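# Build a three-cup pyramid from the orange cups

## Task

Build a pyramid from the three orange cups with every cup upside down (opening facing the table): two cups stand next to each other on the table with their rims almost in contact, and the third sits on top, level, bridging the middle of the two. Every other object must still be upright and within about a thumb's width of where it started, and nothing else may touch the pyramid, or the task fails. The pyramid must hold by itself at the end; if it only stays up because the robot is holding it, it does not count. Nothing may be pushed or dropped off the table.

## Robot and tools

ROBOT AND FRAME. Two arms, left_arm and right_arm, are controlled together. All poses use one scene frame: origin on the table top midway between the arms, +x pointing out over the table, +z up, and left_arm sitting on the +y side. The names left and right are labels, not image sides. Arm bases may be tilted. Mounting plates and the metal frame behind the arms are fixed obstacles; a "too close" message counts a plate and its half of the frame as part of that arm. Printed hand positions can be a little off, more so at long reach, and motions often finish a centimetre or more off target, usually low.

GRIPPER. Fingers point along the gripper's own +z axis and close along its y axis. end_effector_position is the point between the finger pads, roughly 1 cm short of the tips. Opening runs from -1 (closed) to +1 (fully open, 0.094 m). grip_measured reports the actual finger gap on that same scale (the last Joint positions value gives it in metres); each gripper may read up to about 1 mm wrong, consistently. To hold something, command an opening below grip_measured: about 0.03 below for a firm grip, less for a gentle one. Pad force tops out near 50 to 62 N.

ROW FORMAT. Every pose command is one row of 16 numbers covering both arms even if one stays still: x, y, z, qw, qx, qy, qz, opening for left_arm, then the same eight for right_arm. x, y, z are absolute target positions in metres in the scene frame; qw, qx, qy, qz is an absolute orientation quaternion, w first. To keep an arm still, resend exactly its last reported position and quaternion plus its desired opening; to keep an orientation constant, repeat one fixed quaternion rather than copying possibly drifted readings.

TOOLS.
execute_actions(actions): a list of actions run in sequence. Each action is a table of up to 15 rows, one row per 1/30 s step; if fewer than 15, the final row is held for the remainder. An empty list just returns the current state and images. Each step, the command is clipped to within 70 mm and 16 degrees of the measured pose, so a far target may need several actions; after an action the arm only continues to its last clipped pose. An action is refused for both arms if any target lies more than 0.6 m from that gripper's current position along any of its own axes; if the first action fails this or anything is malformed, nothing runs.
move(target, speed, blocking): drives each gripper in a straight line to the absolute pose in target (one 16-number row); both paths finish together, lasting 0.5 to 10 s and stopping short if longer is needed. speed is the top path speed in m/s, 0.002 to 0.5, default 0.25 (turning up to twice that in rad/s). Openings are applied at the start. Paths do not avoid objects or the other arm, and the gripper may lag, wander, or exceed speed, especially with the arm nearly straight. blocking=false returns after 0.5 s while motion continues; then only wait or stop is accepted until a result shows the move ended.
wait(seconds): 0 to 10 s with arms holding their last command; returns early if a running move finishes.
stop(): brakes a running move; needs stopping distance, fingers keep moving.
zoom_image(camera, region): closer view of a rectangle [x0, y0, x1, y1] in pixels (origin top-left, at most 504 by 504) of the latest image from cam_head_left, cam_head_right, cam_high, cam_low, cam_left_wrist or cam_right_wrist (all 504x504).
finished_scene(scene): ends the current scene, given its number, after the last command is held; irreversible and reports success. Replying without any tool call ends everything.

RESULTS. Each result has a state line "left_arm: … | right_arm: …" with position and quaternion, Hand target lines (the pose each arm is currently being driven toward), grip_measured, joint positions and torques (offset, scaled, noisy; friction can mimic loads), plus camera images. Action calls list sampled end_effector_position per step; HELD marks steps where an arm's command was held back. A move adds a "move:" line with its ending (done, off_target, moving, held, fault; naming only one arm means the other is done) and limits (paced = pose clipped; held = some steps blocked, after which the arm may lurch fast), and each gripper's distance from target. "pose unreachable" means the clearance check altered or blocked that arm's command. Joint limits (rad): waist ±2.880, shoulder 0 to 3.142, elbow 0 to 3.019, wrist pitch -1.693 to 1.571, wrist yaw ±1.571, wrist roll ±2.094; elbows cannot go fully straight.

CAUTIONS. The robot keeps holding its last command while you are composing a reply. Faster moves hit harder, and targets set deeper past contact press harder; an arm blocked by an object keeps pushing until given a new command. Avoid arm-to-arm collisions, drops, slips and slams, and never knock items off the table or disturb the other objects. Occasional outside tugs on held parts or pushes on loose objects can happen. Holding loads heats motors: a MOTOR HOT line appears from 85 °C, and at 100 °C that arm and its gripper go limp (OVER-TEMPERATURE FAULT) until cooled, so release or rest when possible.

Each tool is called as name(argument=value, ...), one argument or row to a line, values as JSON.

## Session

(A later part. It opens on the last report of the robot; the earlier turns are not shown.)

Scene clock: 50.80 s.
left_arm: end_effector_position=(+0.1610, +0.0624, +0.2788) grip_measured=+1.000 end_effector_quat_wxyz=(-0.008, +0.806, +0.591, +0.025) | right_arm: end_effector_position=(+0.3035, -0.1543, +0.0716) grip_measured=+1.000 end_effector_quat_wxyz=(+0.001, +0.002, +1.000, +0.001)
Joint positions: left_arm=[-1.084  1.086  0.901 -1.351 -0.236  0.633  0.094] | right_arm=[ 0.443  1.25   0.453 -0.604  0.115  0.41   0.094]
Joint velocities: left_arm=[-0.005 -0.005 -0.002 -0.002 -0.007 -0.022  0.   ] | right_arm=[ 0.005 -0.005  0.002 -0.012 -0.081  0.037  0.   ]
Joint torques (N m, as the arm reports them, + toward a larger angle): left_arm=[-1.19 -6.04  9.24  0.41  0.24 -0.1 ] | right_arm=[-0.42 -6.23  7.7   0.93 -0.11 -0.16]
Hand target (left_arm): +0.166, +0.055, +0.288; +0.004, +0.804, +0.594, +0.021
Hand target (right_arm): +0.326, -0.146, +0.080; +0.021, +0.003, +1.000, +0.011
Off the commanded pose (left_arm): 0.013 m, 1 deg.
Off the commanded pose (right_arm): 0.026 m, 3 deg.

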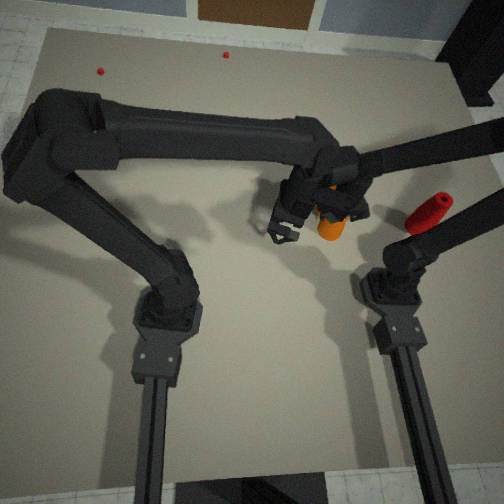

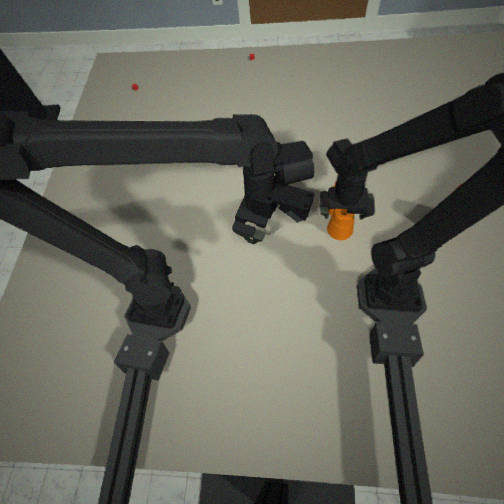

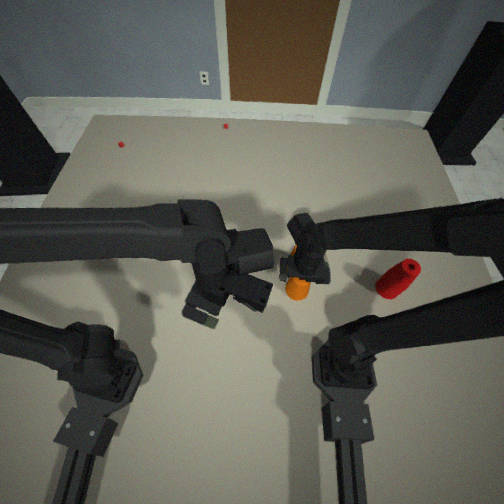

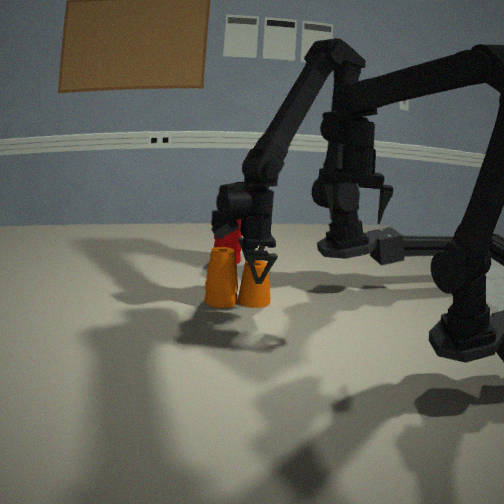

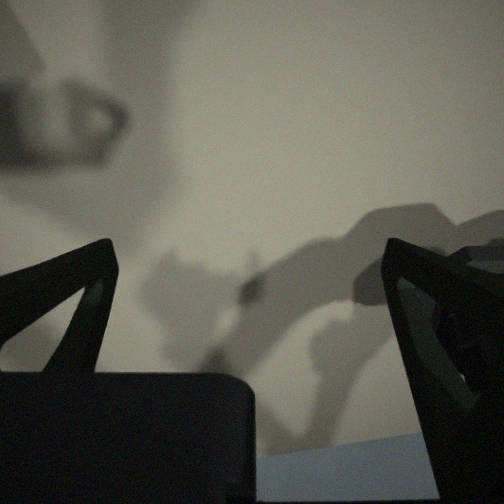

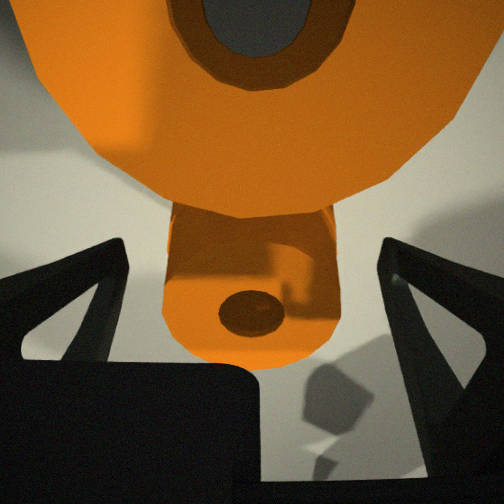

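execute_actions(
  actions=[
    [
[0.166,0.055,0.288,0.004,0.804,0.594,0.021,1, 0.3292,-0.1463,0.0802,0.0215,0.003,1,0.0110,1],
[0.166,0.055,0.288,0.004,0.804,0.594,0.021,1, 0.3330,-0.1466,0.0824,0.0214,0.003,1,0.0108,1],
[0.166,0.055,0.288,0.004,0.804,0.594,0.021,1, 0.3387,-0.1470,0.0857,0.0212,0.003,1,0.0106,1],
[0.166,0.055,0.288,0.004,0.804,0.594,0.021,1, 0.3450,-0.1474,0.0892,0.0209,0.003,1,0.0103,1],
[0.166,0.055,0.288,0.004,0.804,0.594,0.021,1, 0.3513,-0.1478,0.0925,0.0207,0.003,1,0.0100,1],
[0.166,0.055,0.288,0.004,0.804,0.594,0.021,1, 0.3576,-0.1483,0.0957,0.0204,0.003,1,0.0097,1],
[0.166,0.055,0.288,0.004,0.804,0.594,0.021,1, 0.3639,-0.1487,0.0987,0.0202,0.003,1,0.0094,1],
[0.166,0.055,0.288,0.004,0.804,0.594,0.021,1, 0.3702,-0.1491,0.1015,0.0200,0.003,1,0.0091,1],
[0.166,0.055,0.288,0.004,0.804,0.594,0.021,1, 0.3765,-0.1495,0.1042,0.0197,0.003,1,0.0088,1],
[0.166,0.055,0.288,0.004,0.804,0.594,0.021,1, 0.3828,-0.1500,0.1068,0.0195,0.003,1,0.0085,1],
[0.166,0.055,0.288,0.004,0.804,0.594,0.021,1, 0.3891,-0.1504,0.1091,0.0192,0.003,1,0.0082,1],
[0.166,0.055,0.288,0.004,0.804,0.594,0.021,1, 0.3954,-0.1508,0.1113,0.0190,0.003,1,0.0079,1],
[0.166,0.055,0.288,0.004,0.804,0.594,0.021,1, 0.4005,-0.1512,0.1130,0.0188,0.003,1,0.0076,0.9],
[0.166,0.055,0.288,0.004,0.804,0.594,0.021,1, 0.4036,-0.1514,0.1139,0.0187,0.003,1,0.0075,0.8],
[0.166,0.055,0.288,0.004,0.804,0.594,0.021,1, 0.4055,-0.1515,0.1145,0.0186,0.003,1,0.0074,0.72]
],
  ],
)

Scene clock: 57.50 s.
left_arm: end_effector_position=(+0.1610, +0.0624, +0.2788) grip_measured=+1.000 end_effector_quat_wxyz=(-0.008, +0.806, +0.591, +0.025) | right_arm: end_effector_position=(+0.3845, -0.1507, +0.1073) grip_measured=+0.766 end_effector_quat_wxyz=(+0.017, +0.012, +1.000, +0.007)
Joint positions: left_arm=[-1.084  1.086  0.901 -1.351 -0.236  0.633  0.094] | right_arm=[ 0.366  1.301  0.667 -0.724  0.102  0.35   0.083]
Joint velocities: left_arm=[-0.005  0.005 -0.012 -0.002 -0.007  0.022  0.   ] | right_arm=[-0.132  0.23   0.413 -0.134 -0.066 -0.154 -0.09 ]
Joint torques (N m, as the arm reports them, + toward a larger angle): left_arm=[-0.9  -6.29  9.27  0.53  0.24 -0.09] | right_arm=[-0.09 -8.49  7.89  0.03 -0.15 -0.28]
Hand target (left_arm): +0.166, +0.055, +0.288; +0.004, +0.804, +0.594, +0.021
Hand target (right_arm): +0.405, -0.150, +0.114; +0.020, +0.003, +1.000, +0.008
Off the commanded pose (left_arm): 0.013 m, 1 deg.
Off the commanded pose (right_arm): 0.022 m, 1 deg.
Step readings (end_effector_position):
0: left_arm (+0.1610, +0.0624, +0.2788) | right_arm (+0.3035, -0.1543, +0.0716)
1: left_arm (+0.1610, +0.0624, +0.2788) | right_arm (+0.3037, -0.1543, +0.0716)
2: left_arm (+0.1610, +0.0624, +0.2788) | right_arm (+0.3043, -0.1540, +0.0719)
4: left_arm (+0.1610, +0.0624, +0.2788) | right_arm (+0.3077, -0.1531, +0.0741)
8: left_arm (+0.1610, +0.0624, +0.2788) | right_arm (+0.3300, -0.1524, +0.0857)
15: end_effector_position above

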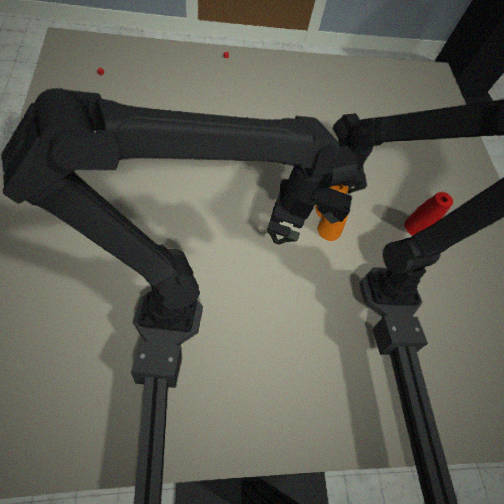

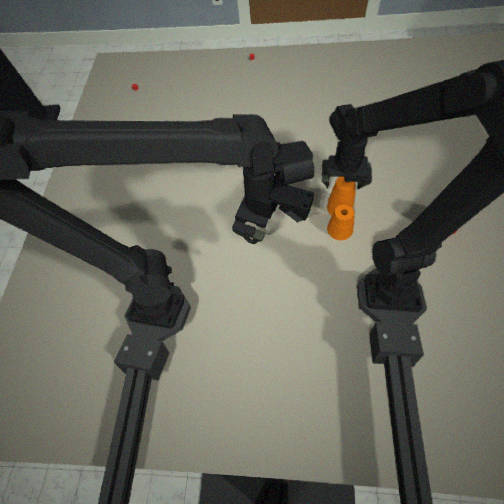

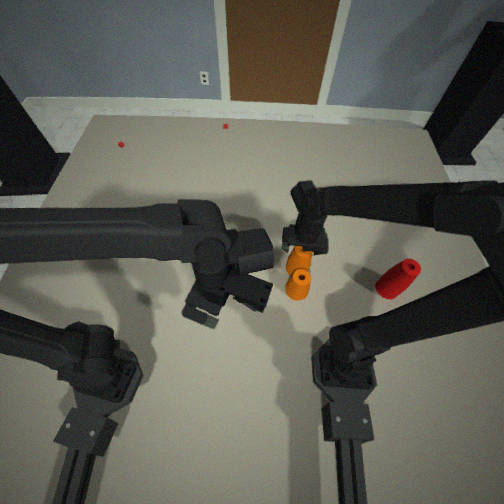

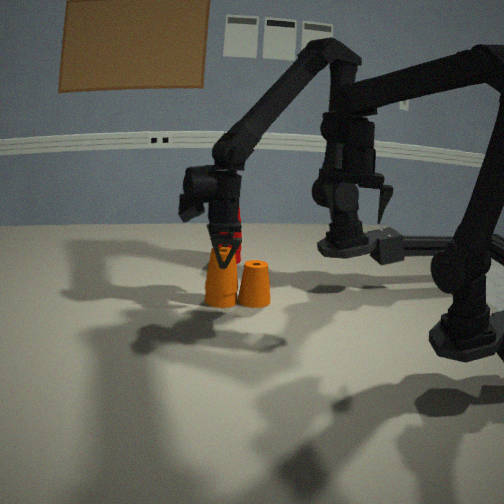

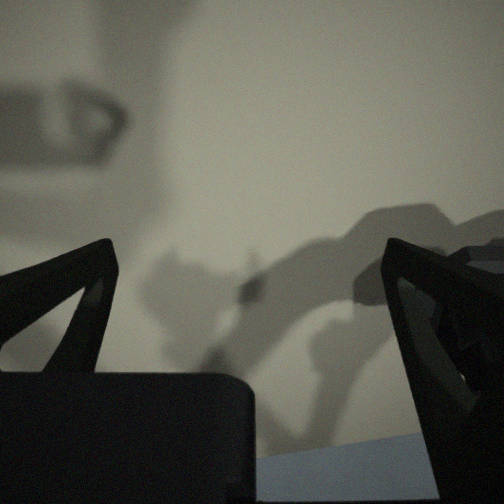

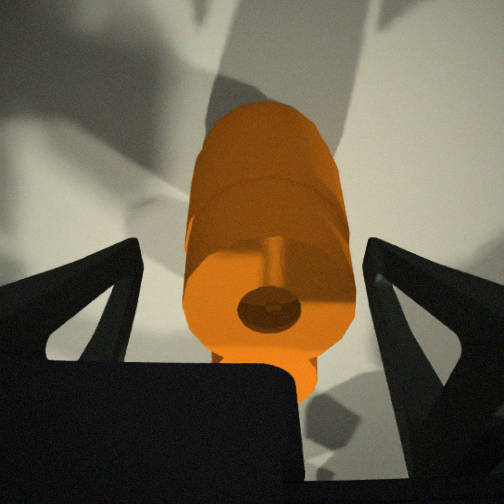

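execute_actions(
  actions=[],
)

Scene clock: 57.77 s.
left_arm: end_effector_position=(+0.1610, +0.0624, +0.2788) grip_measured=+1.000 end_effector_quat_wxyz=(-0.008, +0.806, +0.591, +0.025) | right_arm: end_effector_position=(+0.3912, -0.1509, +0.1081) grip_measured=+0.721 end_effector_quat_wxyz=(+0.013, +0.007, +1.000, +0.005)
Joint positions: left_arm=[-1.084  1.086  0.901 -1.351 -0.236  0.633  0.094] | right_arm=[ 0.359  1.318  0.69  -0.738  0.1    0.334  0.081]
Joint velocities: left_arm=[ 0.015 -0.005  0.007  0.012  0.022 -0.081  0.   ] | right_arm=[-0.005 -0.005  0.007 -0.007  0.095  0.022 -0.   ]
Joint torques (N m, as the arm reports them, + toward a larger angle): left_arm=[-0.69 -6.1   9.25  0.43  0.29 -0.05] | right_arm=[-0.86 -8.53  8.08  0.16 -0.12 -0.24]
Hand target (left_arm): +0.166, +0.055, +0.288; +0.004, +0.804, +0.594, +0.021
Hand target (right_arm): +0.405, -0.150, +0.114; +0.020, +0.004, +1.000, +0.008
Off the commanded pose (left_arm): 0.013 m, 1 deg.
Off the commanded pose (right_arm): 0.016 m, 1 deg.

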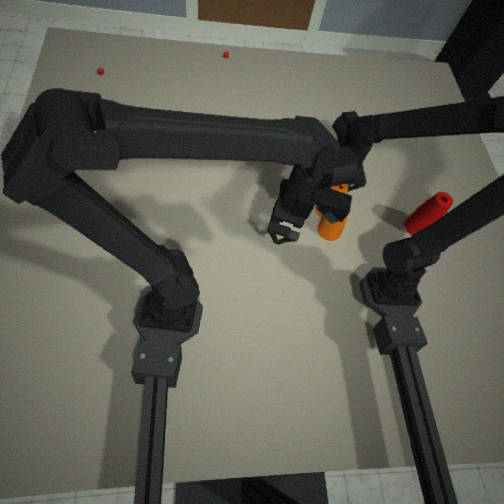

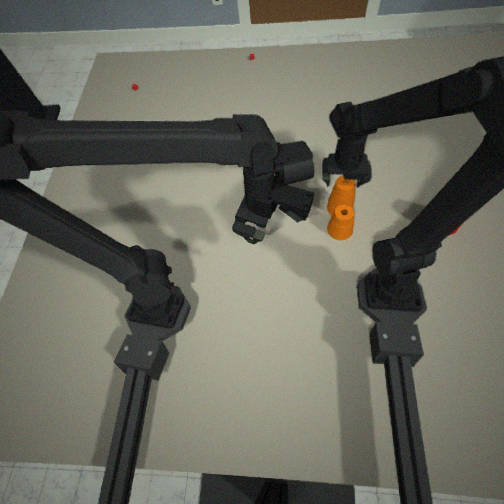

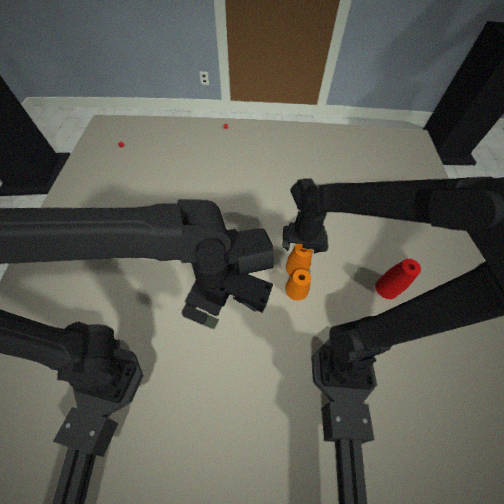

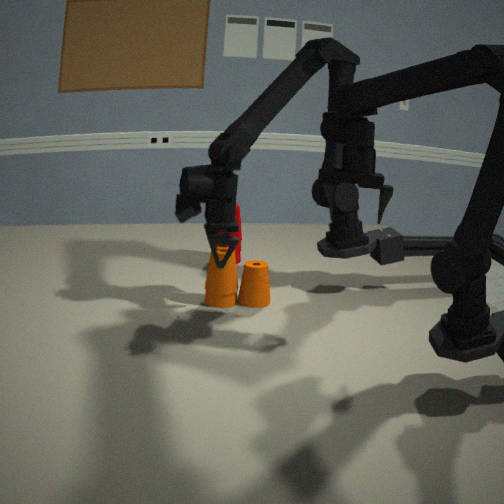

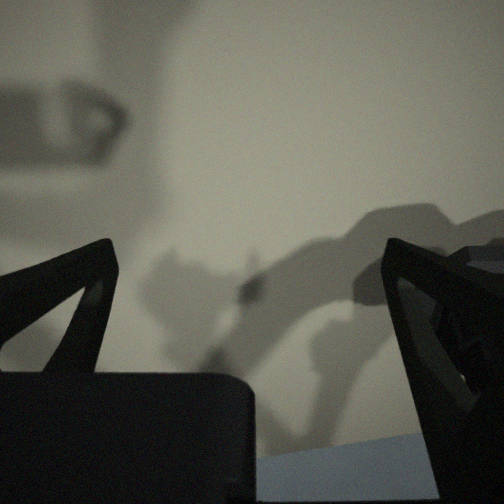

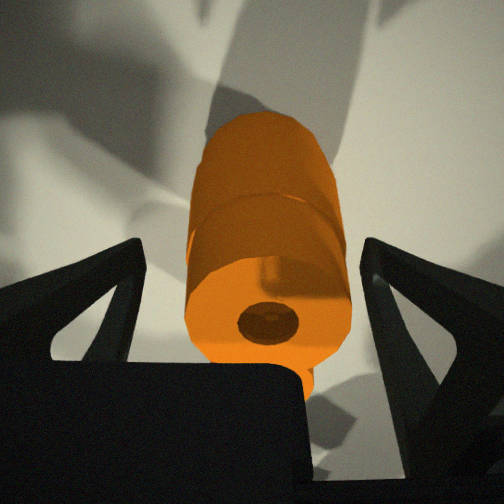

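execute_actions(
  actions=[
    [
[0.166,0.055,0.288,0.004,0.804,0.594,0.021,1, 0.4046,-0.1523,0.1144,0.0165,0.003,1,0.0066,0.72],
[0.166,0.055,0.288,0.004,0.804,0.594,0.021,1, 0.4030,-0.1537,0.1141,0.0130,0.003,1,0.0053,0.70],
[0.166,0.055,0.288,0.004,0.804,0.594,0.021,1, 0.4011,-0.1554,0.1139,0.0087,0.003,1,0.0037,0.66],
[0.166,0.055,0.288,0.004,0.804,0.594,0.021,1, 0.3998,-0.1565,0.1137,0.0059,0.003,1,0.0026,0.60],
[0.166,0.055,0.288,0.004,0.804,0.594,0.021,1, 0.3992,-0.1570,0.1136,0.0045,0.003,1,0.0021,0.54],
[0.166,0.055,0.288,0.004,0.804,0.594,0.021,1, 0.3992,-0.1570,0.1136,0.0045,0.003,1,0.0021,0.48],
[0.166,0.055,0.288,0.004,0.804,0.594,0.021,1, 0.3992,-0.1570,0.1136,0.0045,0.003,1,0.0021,0.42],
[0.166,0.055,0.288,0.004,0.804,0.594,0.021,1, 0.3992,-0.1570,0.1136,0.0045,0.003,1,0.0021,0.37],
[0.166,0.055,0.288,0.004,0.804,0.594,0.021,1, 0.3992,-0.1570,0.1136,0.0045,0.003,1,0.0021,0.33],
[0.166,0.055,0.288,0.004,0.804,0.594,0.021,1, 0.3992,-0.1570,0.1136,0.0045,0.003,1,0.0021,0.30],
[0.166,0.055,0.288,0.004,0.804,0.594,0.021,1, 0.4002,-0.1549,0.1160,0.0077,0.003,1,0.0033,0.275],
[0.166,0.055,0.288,0.004,0.804,0.594,0.021,1, 0.4012,-0.1528,0.1183,0.0109,0.003,1,0.0045,0.255],
[0.166,0.055,0.288,0.004,0.804,0.594,0.021,1, 0.4023,-0.1508,0.1207,0.0141,0.004,1,0.0057,0.24],
[0.166,0.055,0.288,0.004,0.804,0.594,0.021,1, 0.4033,-0.1487,0.1230,0.0173,0.004,1,0.0069,0.228],
[0.166,0.055,0.288,0.004,0.804,0.594,0.021,1, 0.4043,-0.1466,0.1254,0.0205,0.004,1,0.0081,0.218]
],
  ],
)

Scene clock: 70.10 s.
left_arm: end_effector_position=(+0.1610, +0.0624, +0.2788) grip_measured=+1.000 end_effector_quat_wxyz=(-0.008, +0.806, +0.591, +0.025) | right_arm: end_effector_position=(+0.3842, -0.1571, +0.1077) grip_measured=+0.232 end_effector_quat_wxyz=(-0.004, +0.004, +1.000, -0.001)
Joint positions: left_arm=[-1.084  1.086  0.901 -1.351 -0.236  0.633  0.094] | right_arm=[ 0.347  1.318  0.69  -0.772  0.099  0.321  0.058]
Joint velocities: left_arm=[-0.005  0.005 -0.012  0.032  0.007 -0.037  0.   ] | right_arm=[-0.005 -0.015 -0.007 -0.032  0.037  0.095 -0.007]
Joint torques (N m, as the arm reports them, + toward a larger angle): left_arm=[-0.66 -5.88  9.31  0.27  0.26 -0.07] | right_arm=[  0.52 -10.49   8.76   0.14   0.02   0.06]
Hand target (left_arm): +0.166, +0.055, +0.288; +0.004, +0.804, +0.594, +0.021
Hand target (right_arm): +0.404, -0.147, +0.125; +0.021, +0.004, +1.000, +0.008
Off the commanded pose (left_arm): 0.013 m, 1 deg.
Off the commanded pose (right_arm): 0.029 m, 3 deg.
Step readings (end_effector_position):
0: left_arm (+0.1610, +0.0624, +0.2788) | right_arm (+0.3911, -0.1509, +0.1081)
1: left_arm (+0.1610, +0.0624, +0.2788) | right_arm (+0.3909, -0.1510, +0.1081)
2: left_arm (+0.1610, +0.0624, +0.2788) | right_arm (+0.3902, -0.1513, +0.1081)
4: left_arm (+0.1610, +0.0624, +0.2788) | right_arm (+0.3877, -0.1529, +0.1079)
8: left_arm (+0.1610, +0.0624, +0.2788) | right_arm (+0.3851, -0.1566, +0.1077)
15: end_effector_position above

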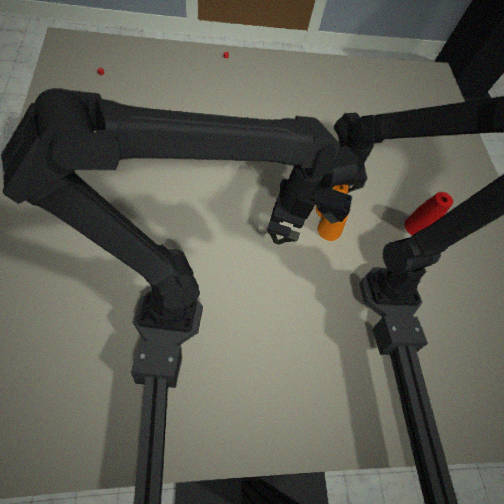

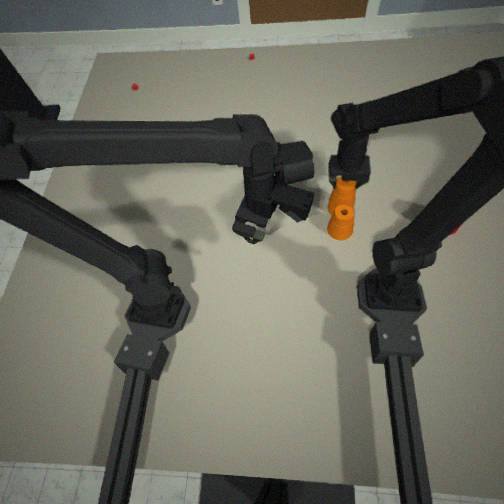

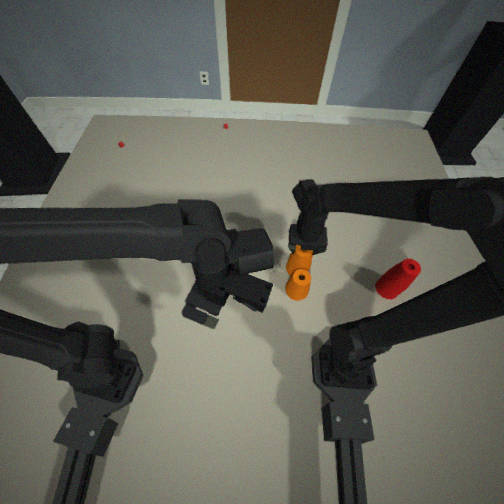

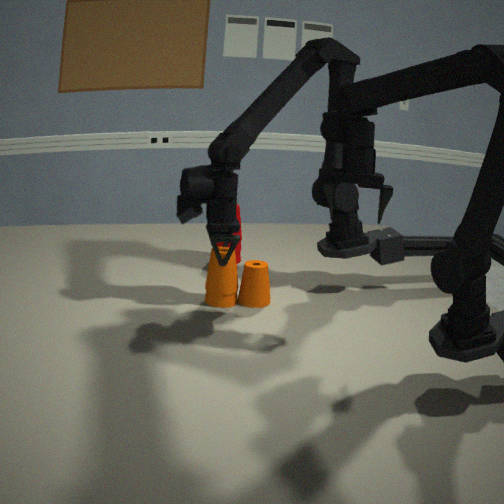

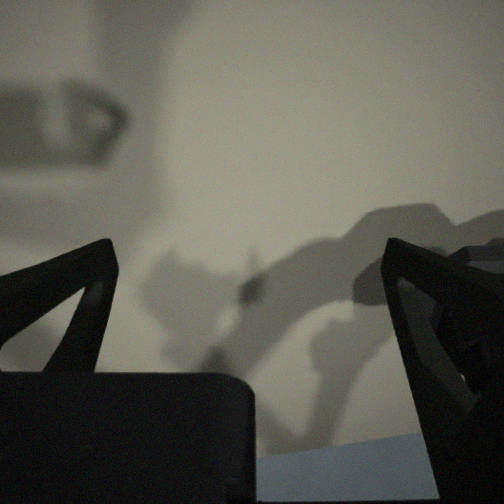

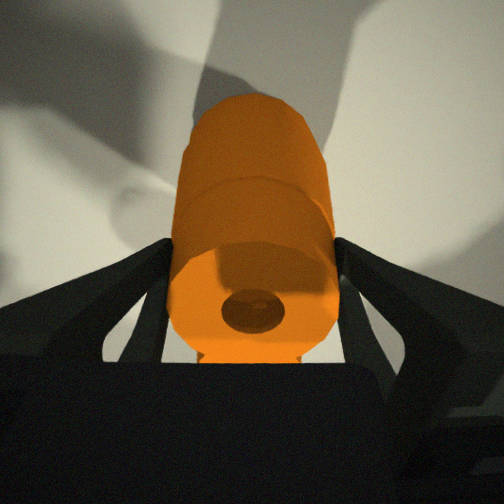

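execute_actions(
  actions=[],
)

Scene clock: 72.57 s.
left_arm: end_effector_position=(+0.1610, +0.0624, +0.2788) grip_measured=+1.000 end_effector_quat_wxyz=(-0.008, +0.806, +0.591, +0.025) | right_arm: end_effector_position=(+0.3837, -0.1564, +0.1077) grip_measured=+0.229 end_effector_quat_wxyz=(-0.004, +0.003, +1.000, -0.001)
Joint positions: left_arm=[-1.084  1.086  0.901 -1.351 -0.236  0.633  0.094] | right_arm=[ 0.35   1.318  0.69  -0.774  0.099  0.321  0.058]
Joint velocities: left_arm=[ 0.005 -0.005 -0.012 -0.012  0.022 -0.081  0.   ] | right_arm=[ 0.005 -0.005  0.007  0.012  0.037 -0.066  0.001]
Joint torques (N m, as the arm reports them, + toward a larger angle): left_arm=[-0.83 -6.36  9.37  0.51  0.27 -0.08] | right_arm=[  0.84 -10.47   8.77   0.17   0.01   0.04]
Hand target (left_arm): +0.166, +0.055, +0.288; +0.004, +0.804, +0.594, +0.021
Hand target (right_arm): +0.404, -0.147, +0.125; +0.020, +0.004, +1.000, +0.008
Off the commanded pose (left_arm): 0.013 m, 1 deg.
Off the commanded pose (right_arm): 0.029 m, 3 deg.

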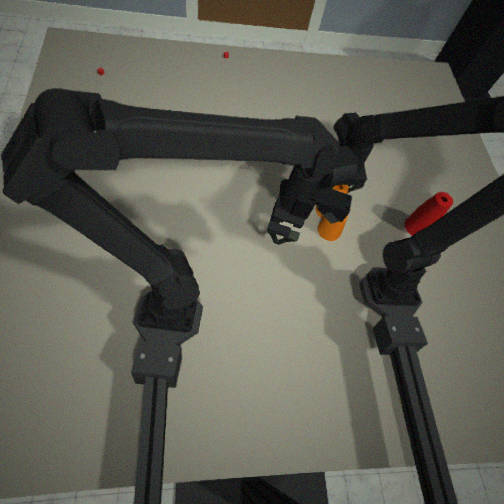

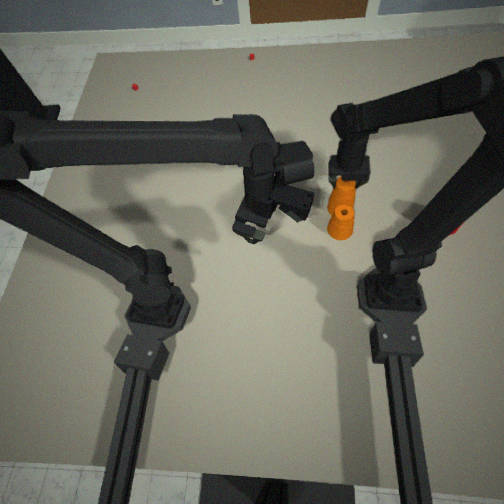

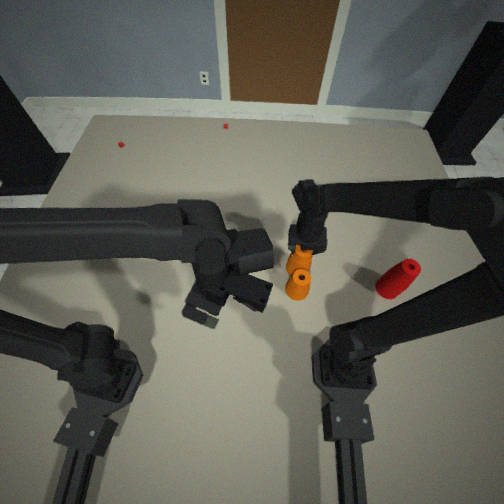

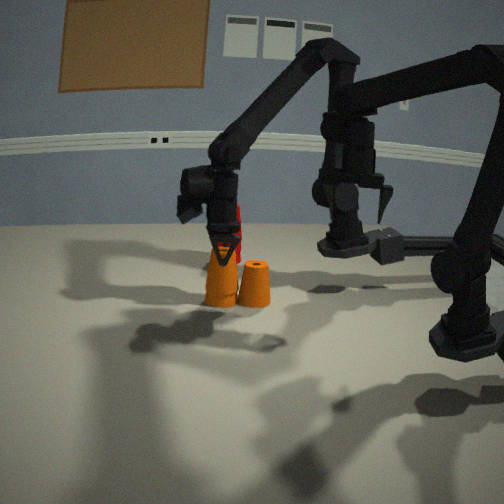

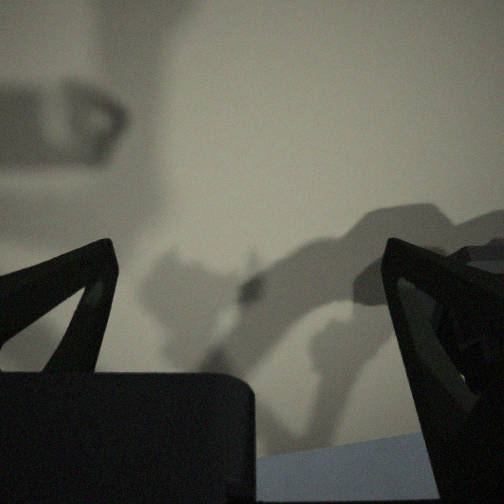

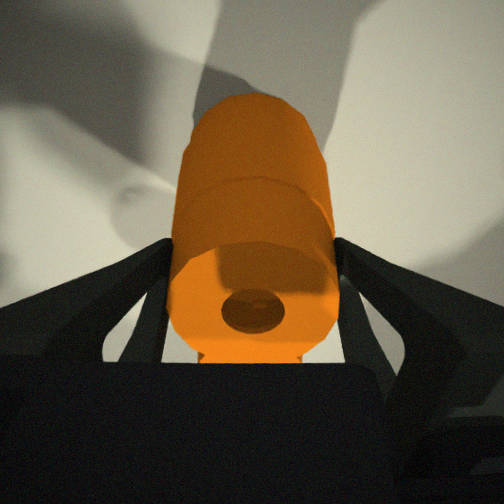

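execute_actions(
  actions=[
    [
[0.166,0.055,0.288,0.004,0.804,0.594,0.021,1, 0.4060,-0.1455,0.1261,0.0205,0.004,1,0.0081,0.204],
[0.166,0.055,0.288,0.004,0.804,0.594,0.021,1, 0.4078,-0.1444,0.1282,0.0205,0.004,1,0.0081,0.195],
[0.166,0.055,0.288,0.004,0.804,0.594,0.021,1, 0.4087,-0.1434,0.1323,0.0205,0.004,1,0.0081,0.195],
[0.166,0.055,0.288,0.004,0.804,0.594,0.021,1, 0.4087,-0.1434,0.1385,0.0205,0.004,1,0.0081,0.195],
[0.166,0.055,0.288,0.004,0.804,0.594,0.021,1, 0.4087,-0.1434,0.1454,0.0205,0.004,1,0.0081,0.195],
[0.166,0.055,0.288,0.004,0.804,0.594,0.021,1, 0.4087,-0.1434,0.1523,0.0205,0.004,1,0.0081,0.195],
[0.166,0.055,0.288,0.004,0.804,0.594,0.021,1, 0.4087,-0.1434,0.1592,0.0205,0.004,1,0.0081,0.195],
[0.166,0.055,0.288,0.004,0.804,0.594,0.021,1, 0.4081,-0.1436,0.1661,0.0205,0.004,1,0.0081,0.195],
[0.166,0.055,0.288,0.004,0.804,0.594,0.021,1, 0.4075,-0.1438,0.1730,0.0205,0.004,1,0.0081,0.195],
[0.166,0.055,0.288,0.004,0.804,0.594,0.021,1, 0.4069,-0.1440,0.1799,0.0205,0.004,1,0.0081,0.195],
[0.166,0.055,0.288,0.004,0.804,0.594,0.021,1, 0.4063,-0.1442,0.1868,0.0205,0.004,1,0.0081,0.195],
[0.166,0.055,0.288,0.004,0.804,0.594,0.021,1, 0.4057,-0.1444,0.1937,0.0205,0.004,1,0.0081,0.195],
[0.166,0.055,0.288,0.004,0.804,0.594,0.021,1, 0.4051,-0.1446,0.1992,0.0205,0.004,1,0.0081,0.195],
[0.166,0.055,0.288,0.004,0.804,0.594,0.021,1, 0.4045,-0.1448,0.2034,0.0205,0.004,1,0.0081,0.195],
[0.166,0.055,0.288,0.004,0.804,0.594,0.021,1, 0.4040,-0.1450,0.2054,0.0205,0.004,1,0.0081,0.195]
],
  ],
)

execute_actions(
  actions=[],
)

Scene clock: 76.90 s.
left_arm: end_effector_position=(+0.1610, +0.0624, +0.2788) grip_measured=+1.000 end_effector_quat_wxyz=(-0.008, +0.806, +0.591, +0.025) | right_arm: end_effector_position=(+0.3845, -0.1544, +0.1732) grip_measured=+0.212 end_effector_quat_wxyz=(-0.005, -0.002, +1.000, -0.001)
Joint positions: left_arm=[-1.084  1.086  0.901 -1.351 -0.236  0.633  0.094] | right_arm=[ 0.377  1.186  0.774 -0.994  0.103  0.339  0.057]
Joint velocities: left_arm=[ 0.005  0.005 -0.002 -0.012 -0.007 -0.022  0.   ] | right_arm=[ 0.063 -0.435  0.237 -0.447  0.066  0.066 -0.001]
Joint torques (N m, as the arm reports them, + toward a larger angle): left_arm=[-0.09 -6.52  9.26  0.46  0.24 -0.1 ] | right_arm=[ 0.64 -8.62 10.33  0.39  0.06  0.06]
Hand target (left_arm): +0.166, +0.055, +0.288; +0.004, +0.804, +0.594, +0.021
Hand target (right_arm): +0.403, -0.145, +0.204; +0.021, +0.004, +1.000, +0.009
Off the commanded pose (left_arm): 0.013 m, 1 deg.
Off the commanded pose (right_arm): 0.039 m, 3 deg.
Step readings (end_effector_position):
0: left_arm (+0.1610, +0.0624, +0.2788) | right_arm (+0.3837, -0.1564, +0.1077)
1: left_arm (+0.1610, +0.0624, +0.2788) | right_arm (+0.3837, -0.1564, +0.1077)
2: left_arm (+0.1610, +0.0624, +0.2788) | right_arm (+0.3837, -0.1564, +0.1079)
4: left_arm (+0.1610, +0.0624, +0.2788) | right_arm (+0.3827, -0.1561, +0.1095)
8: left_arm (+0.1610, +0.0624, +0.2788) | right_arm (+0.3807, -0.1550, +0.1230)
15: end_effector_position above

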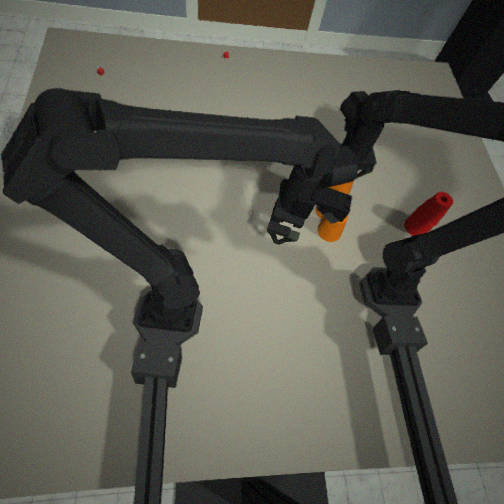

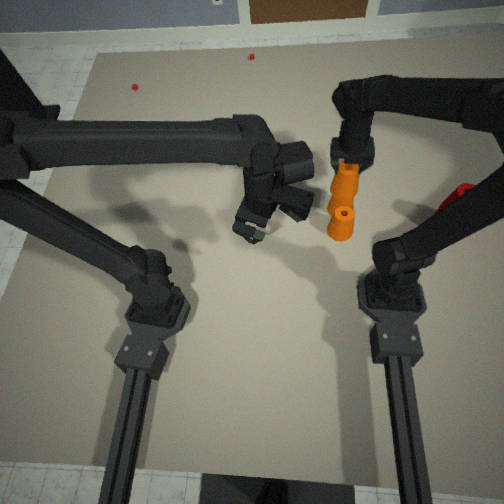

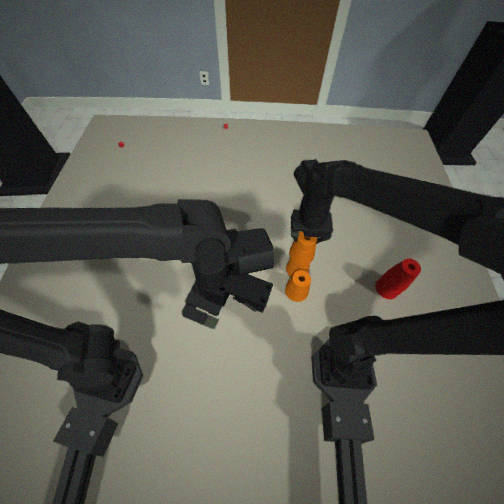

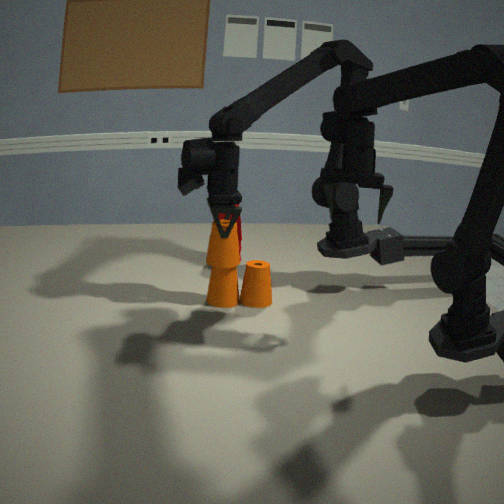

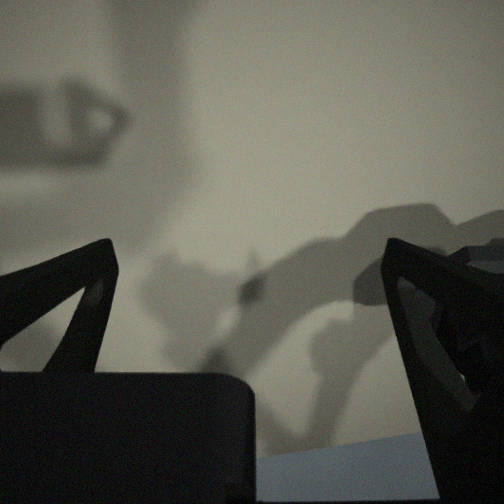

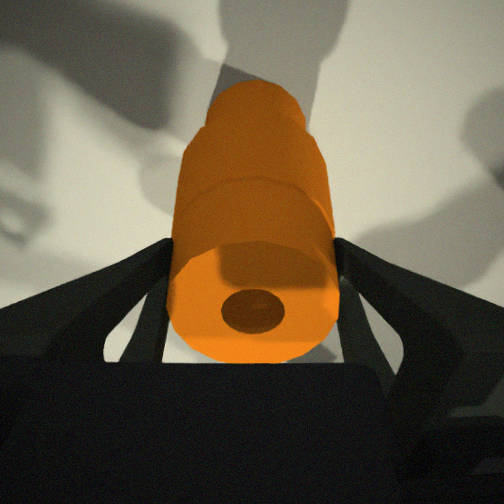

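Scene clock: 76.90 s.
left_arm: end_effector_position=(+0.1610, +0.0624, +0.2788) grip_measured=+1.000 end_effector_quat_wxyz=(-0.008, +0.806, +0.591, +0.025) | right_arm: end_effector_position=(+0.3845, -0.1544, +0.1732) grip_measured=+0.212 end_effector_quat_wxyz=(-0.005, -0.002, +1.000, -0.001)
Joint positions: left_arm=[-1.084  1.086  0.901 -1.351 -0.236  0.633  0.094] | right_arm=[ 0.377  1.186  0.774 -0.994  0.103  0.339  0.057]
Joint velocities: left_arm=[ 0.005  0.005 -0.002 -0.012 -0.007 -0.022  0.   ] | right_arm=[ 0.063 -0.435  0.237 -0.447  0.066  0.066 -0.001]
Joint torques (N m, as the arm reports them, + toward a larger angle): left_arm=[-0.09 -6.52  9.26  0.46  0.24 -0.1 ] | right_arm=[ 0.64 -8.62 10.33  0.39  0.06  0.06]
Hand target (left_arm): +0.166, +0.055, +0.288; +0.004, +0.804, +0.594, +0.021
Hand target (right_arm): +0.403, -0.145, +0.204; +0.021, +0.004, +1.000, +0.009
Off the commanded pose (left_arm): 0.013 m, 1 deg.
Off the commanded pose (right_arm): 0.039 m, 3 deg.

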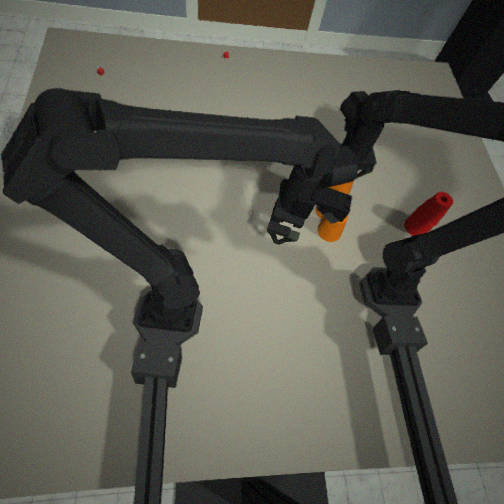

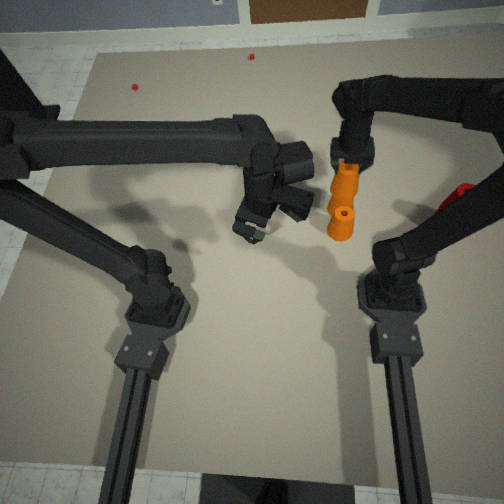

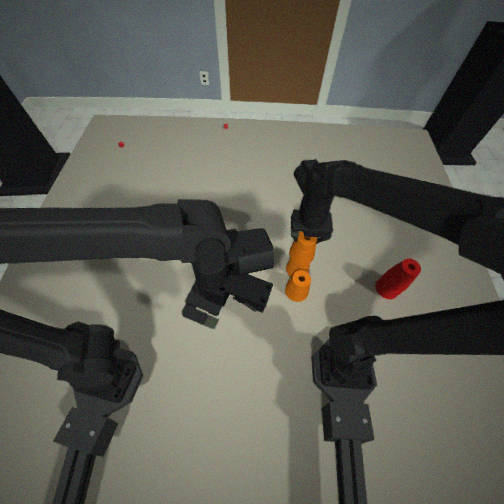

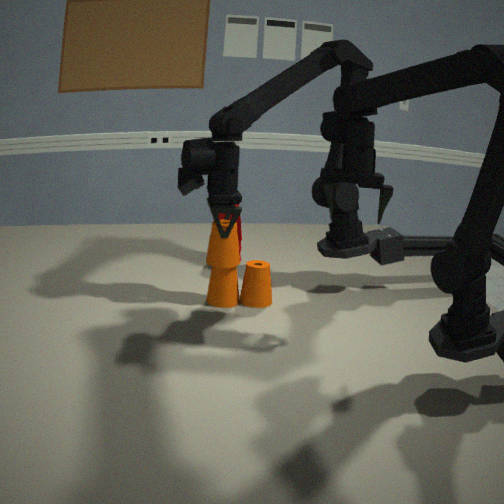

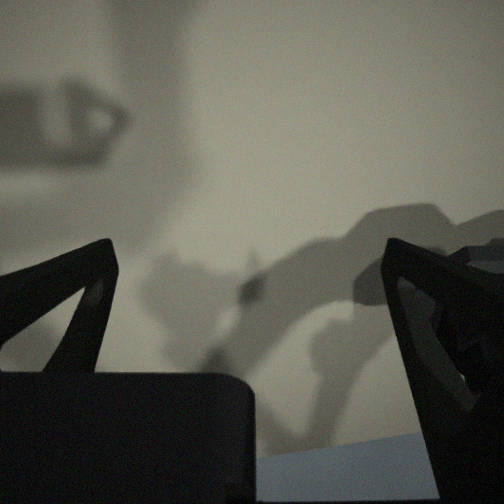

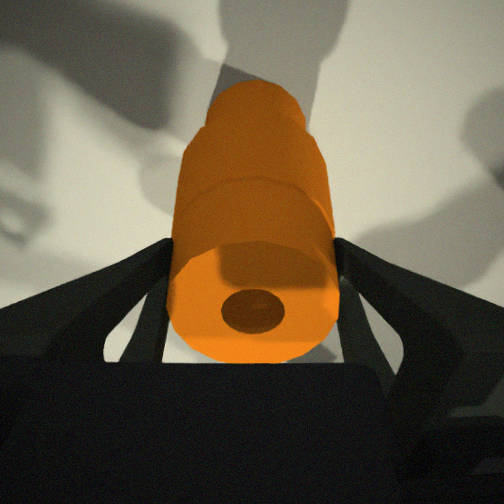

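execute_actions(
  actions=[],
)

zoom_image(
  camera="cam_low",
  region=[170, 190, 310, 320],
)

Scene clock: 77.80 s.
left_arm: end_effector_position=(+0.1610, +0.0624, +0.2788) grip_measured=+1.000 end_effector_quat_wxyz=(-0.008, +0.806, +0.591, +0.025) | right_arm: end_effector_position=(+0.3881, -0.1537, +0.1890) grip_measured=+0.212 end_effector_quat_wxyz=(+0.005, +0.001, +1.000, +0.002)
Joint positions: left_arm=[-1.084  1.086  0.901 -1.351 -0.236  0.633  0.094] | right_arm=[ 0.381  1.156  0.794 -1.024  0.104  0.346  0.057]
Joint velocities: left_arm=[-0.005 -0.005  0.007 -0.002  0.051 -0.051  0.   ] | right_arm=[ 0.005  0.005 -0.002  0.022  0.007 -0.037 -0.001]
Joint torques (N m, as the arm reports them, + toward a larger angle): left_arm=[-0.87 -6.25  9.17  0.45  0.27 -0.08] | right_arm=[ 0.57 -8.02 10.29  0.27  0.07  0.09]
Hand target (left_arm): +0.166, +0.055, +0.288; +0.004, +0.804, +0.594, +0.021
Hand target (right_arm): +0.403, -0.145, +0.204; +0.021, +0.004, +1.000, +0.009
Off the commanded pose (left_arm): 0.013 m, 1 deg.
Off the commanded pose (right_arm): 0.024 m, 2 deg.

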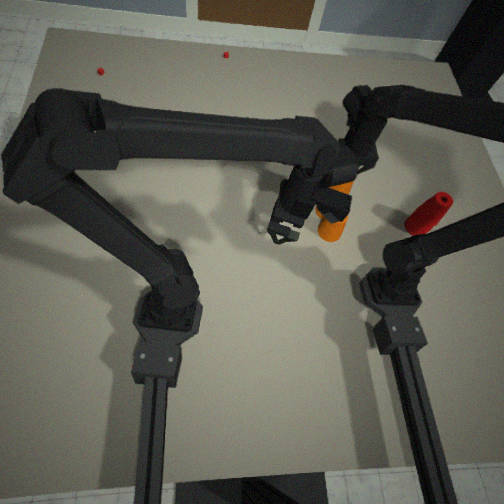

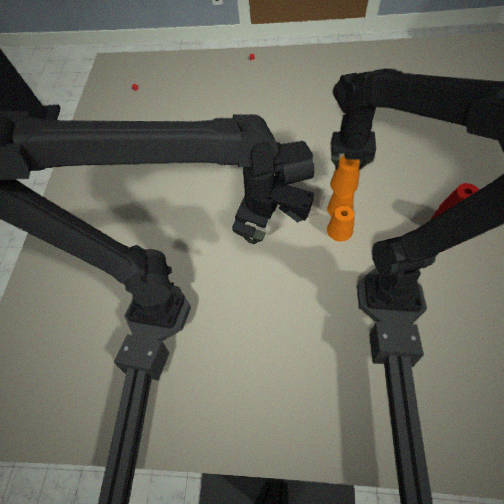

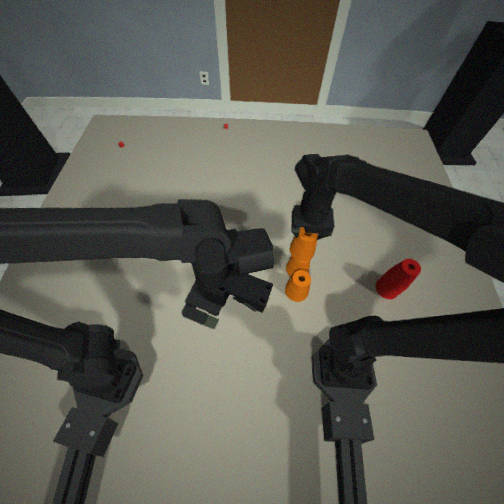

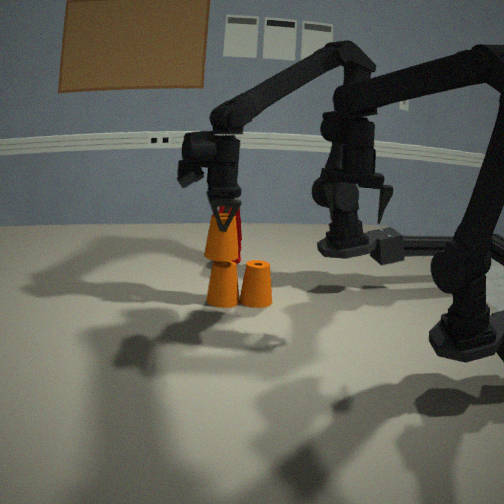

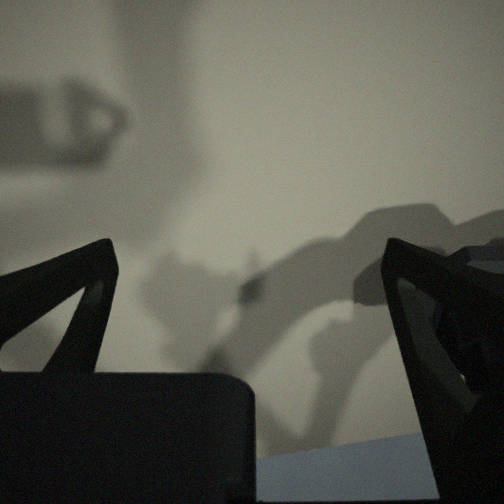

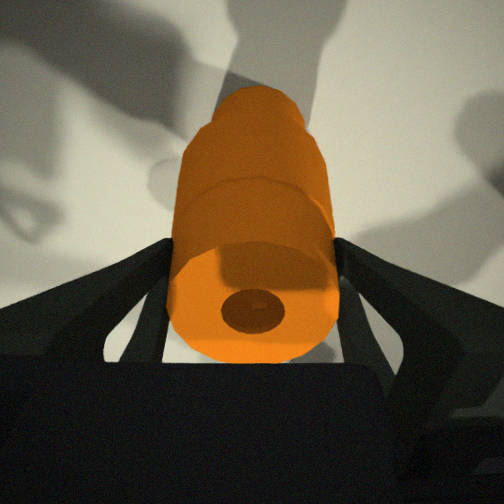

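Region (170, 190, 310, 320) of cam_low's 504x504 image, scaled by 3.600, with more detail than that image has; it fills the top 468 rows of this view, and the rest is white.

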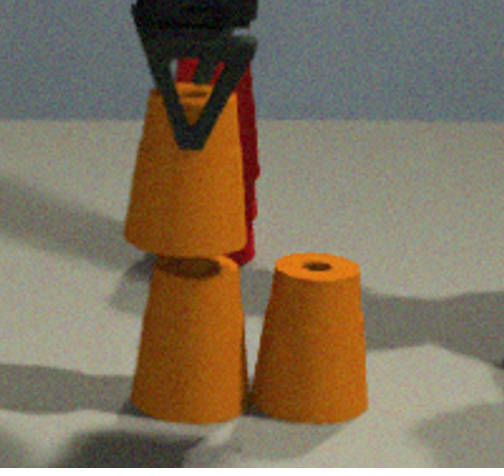

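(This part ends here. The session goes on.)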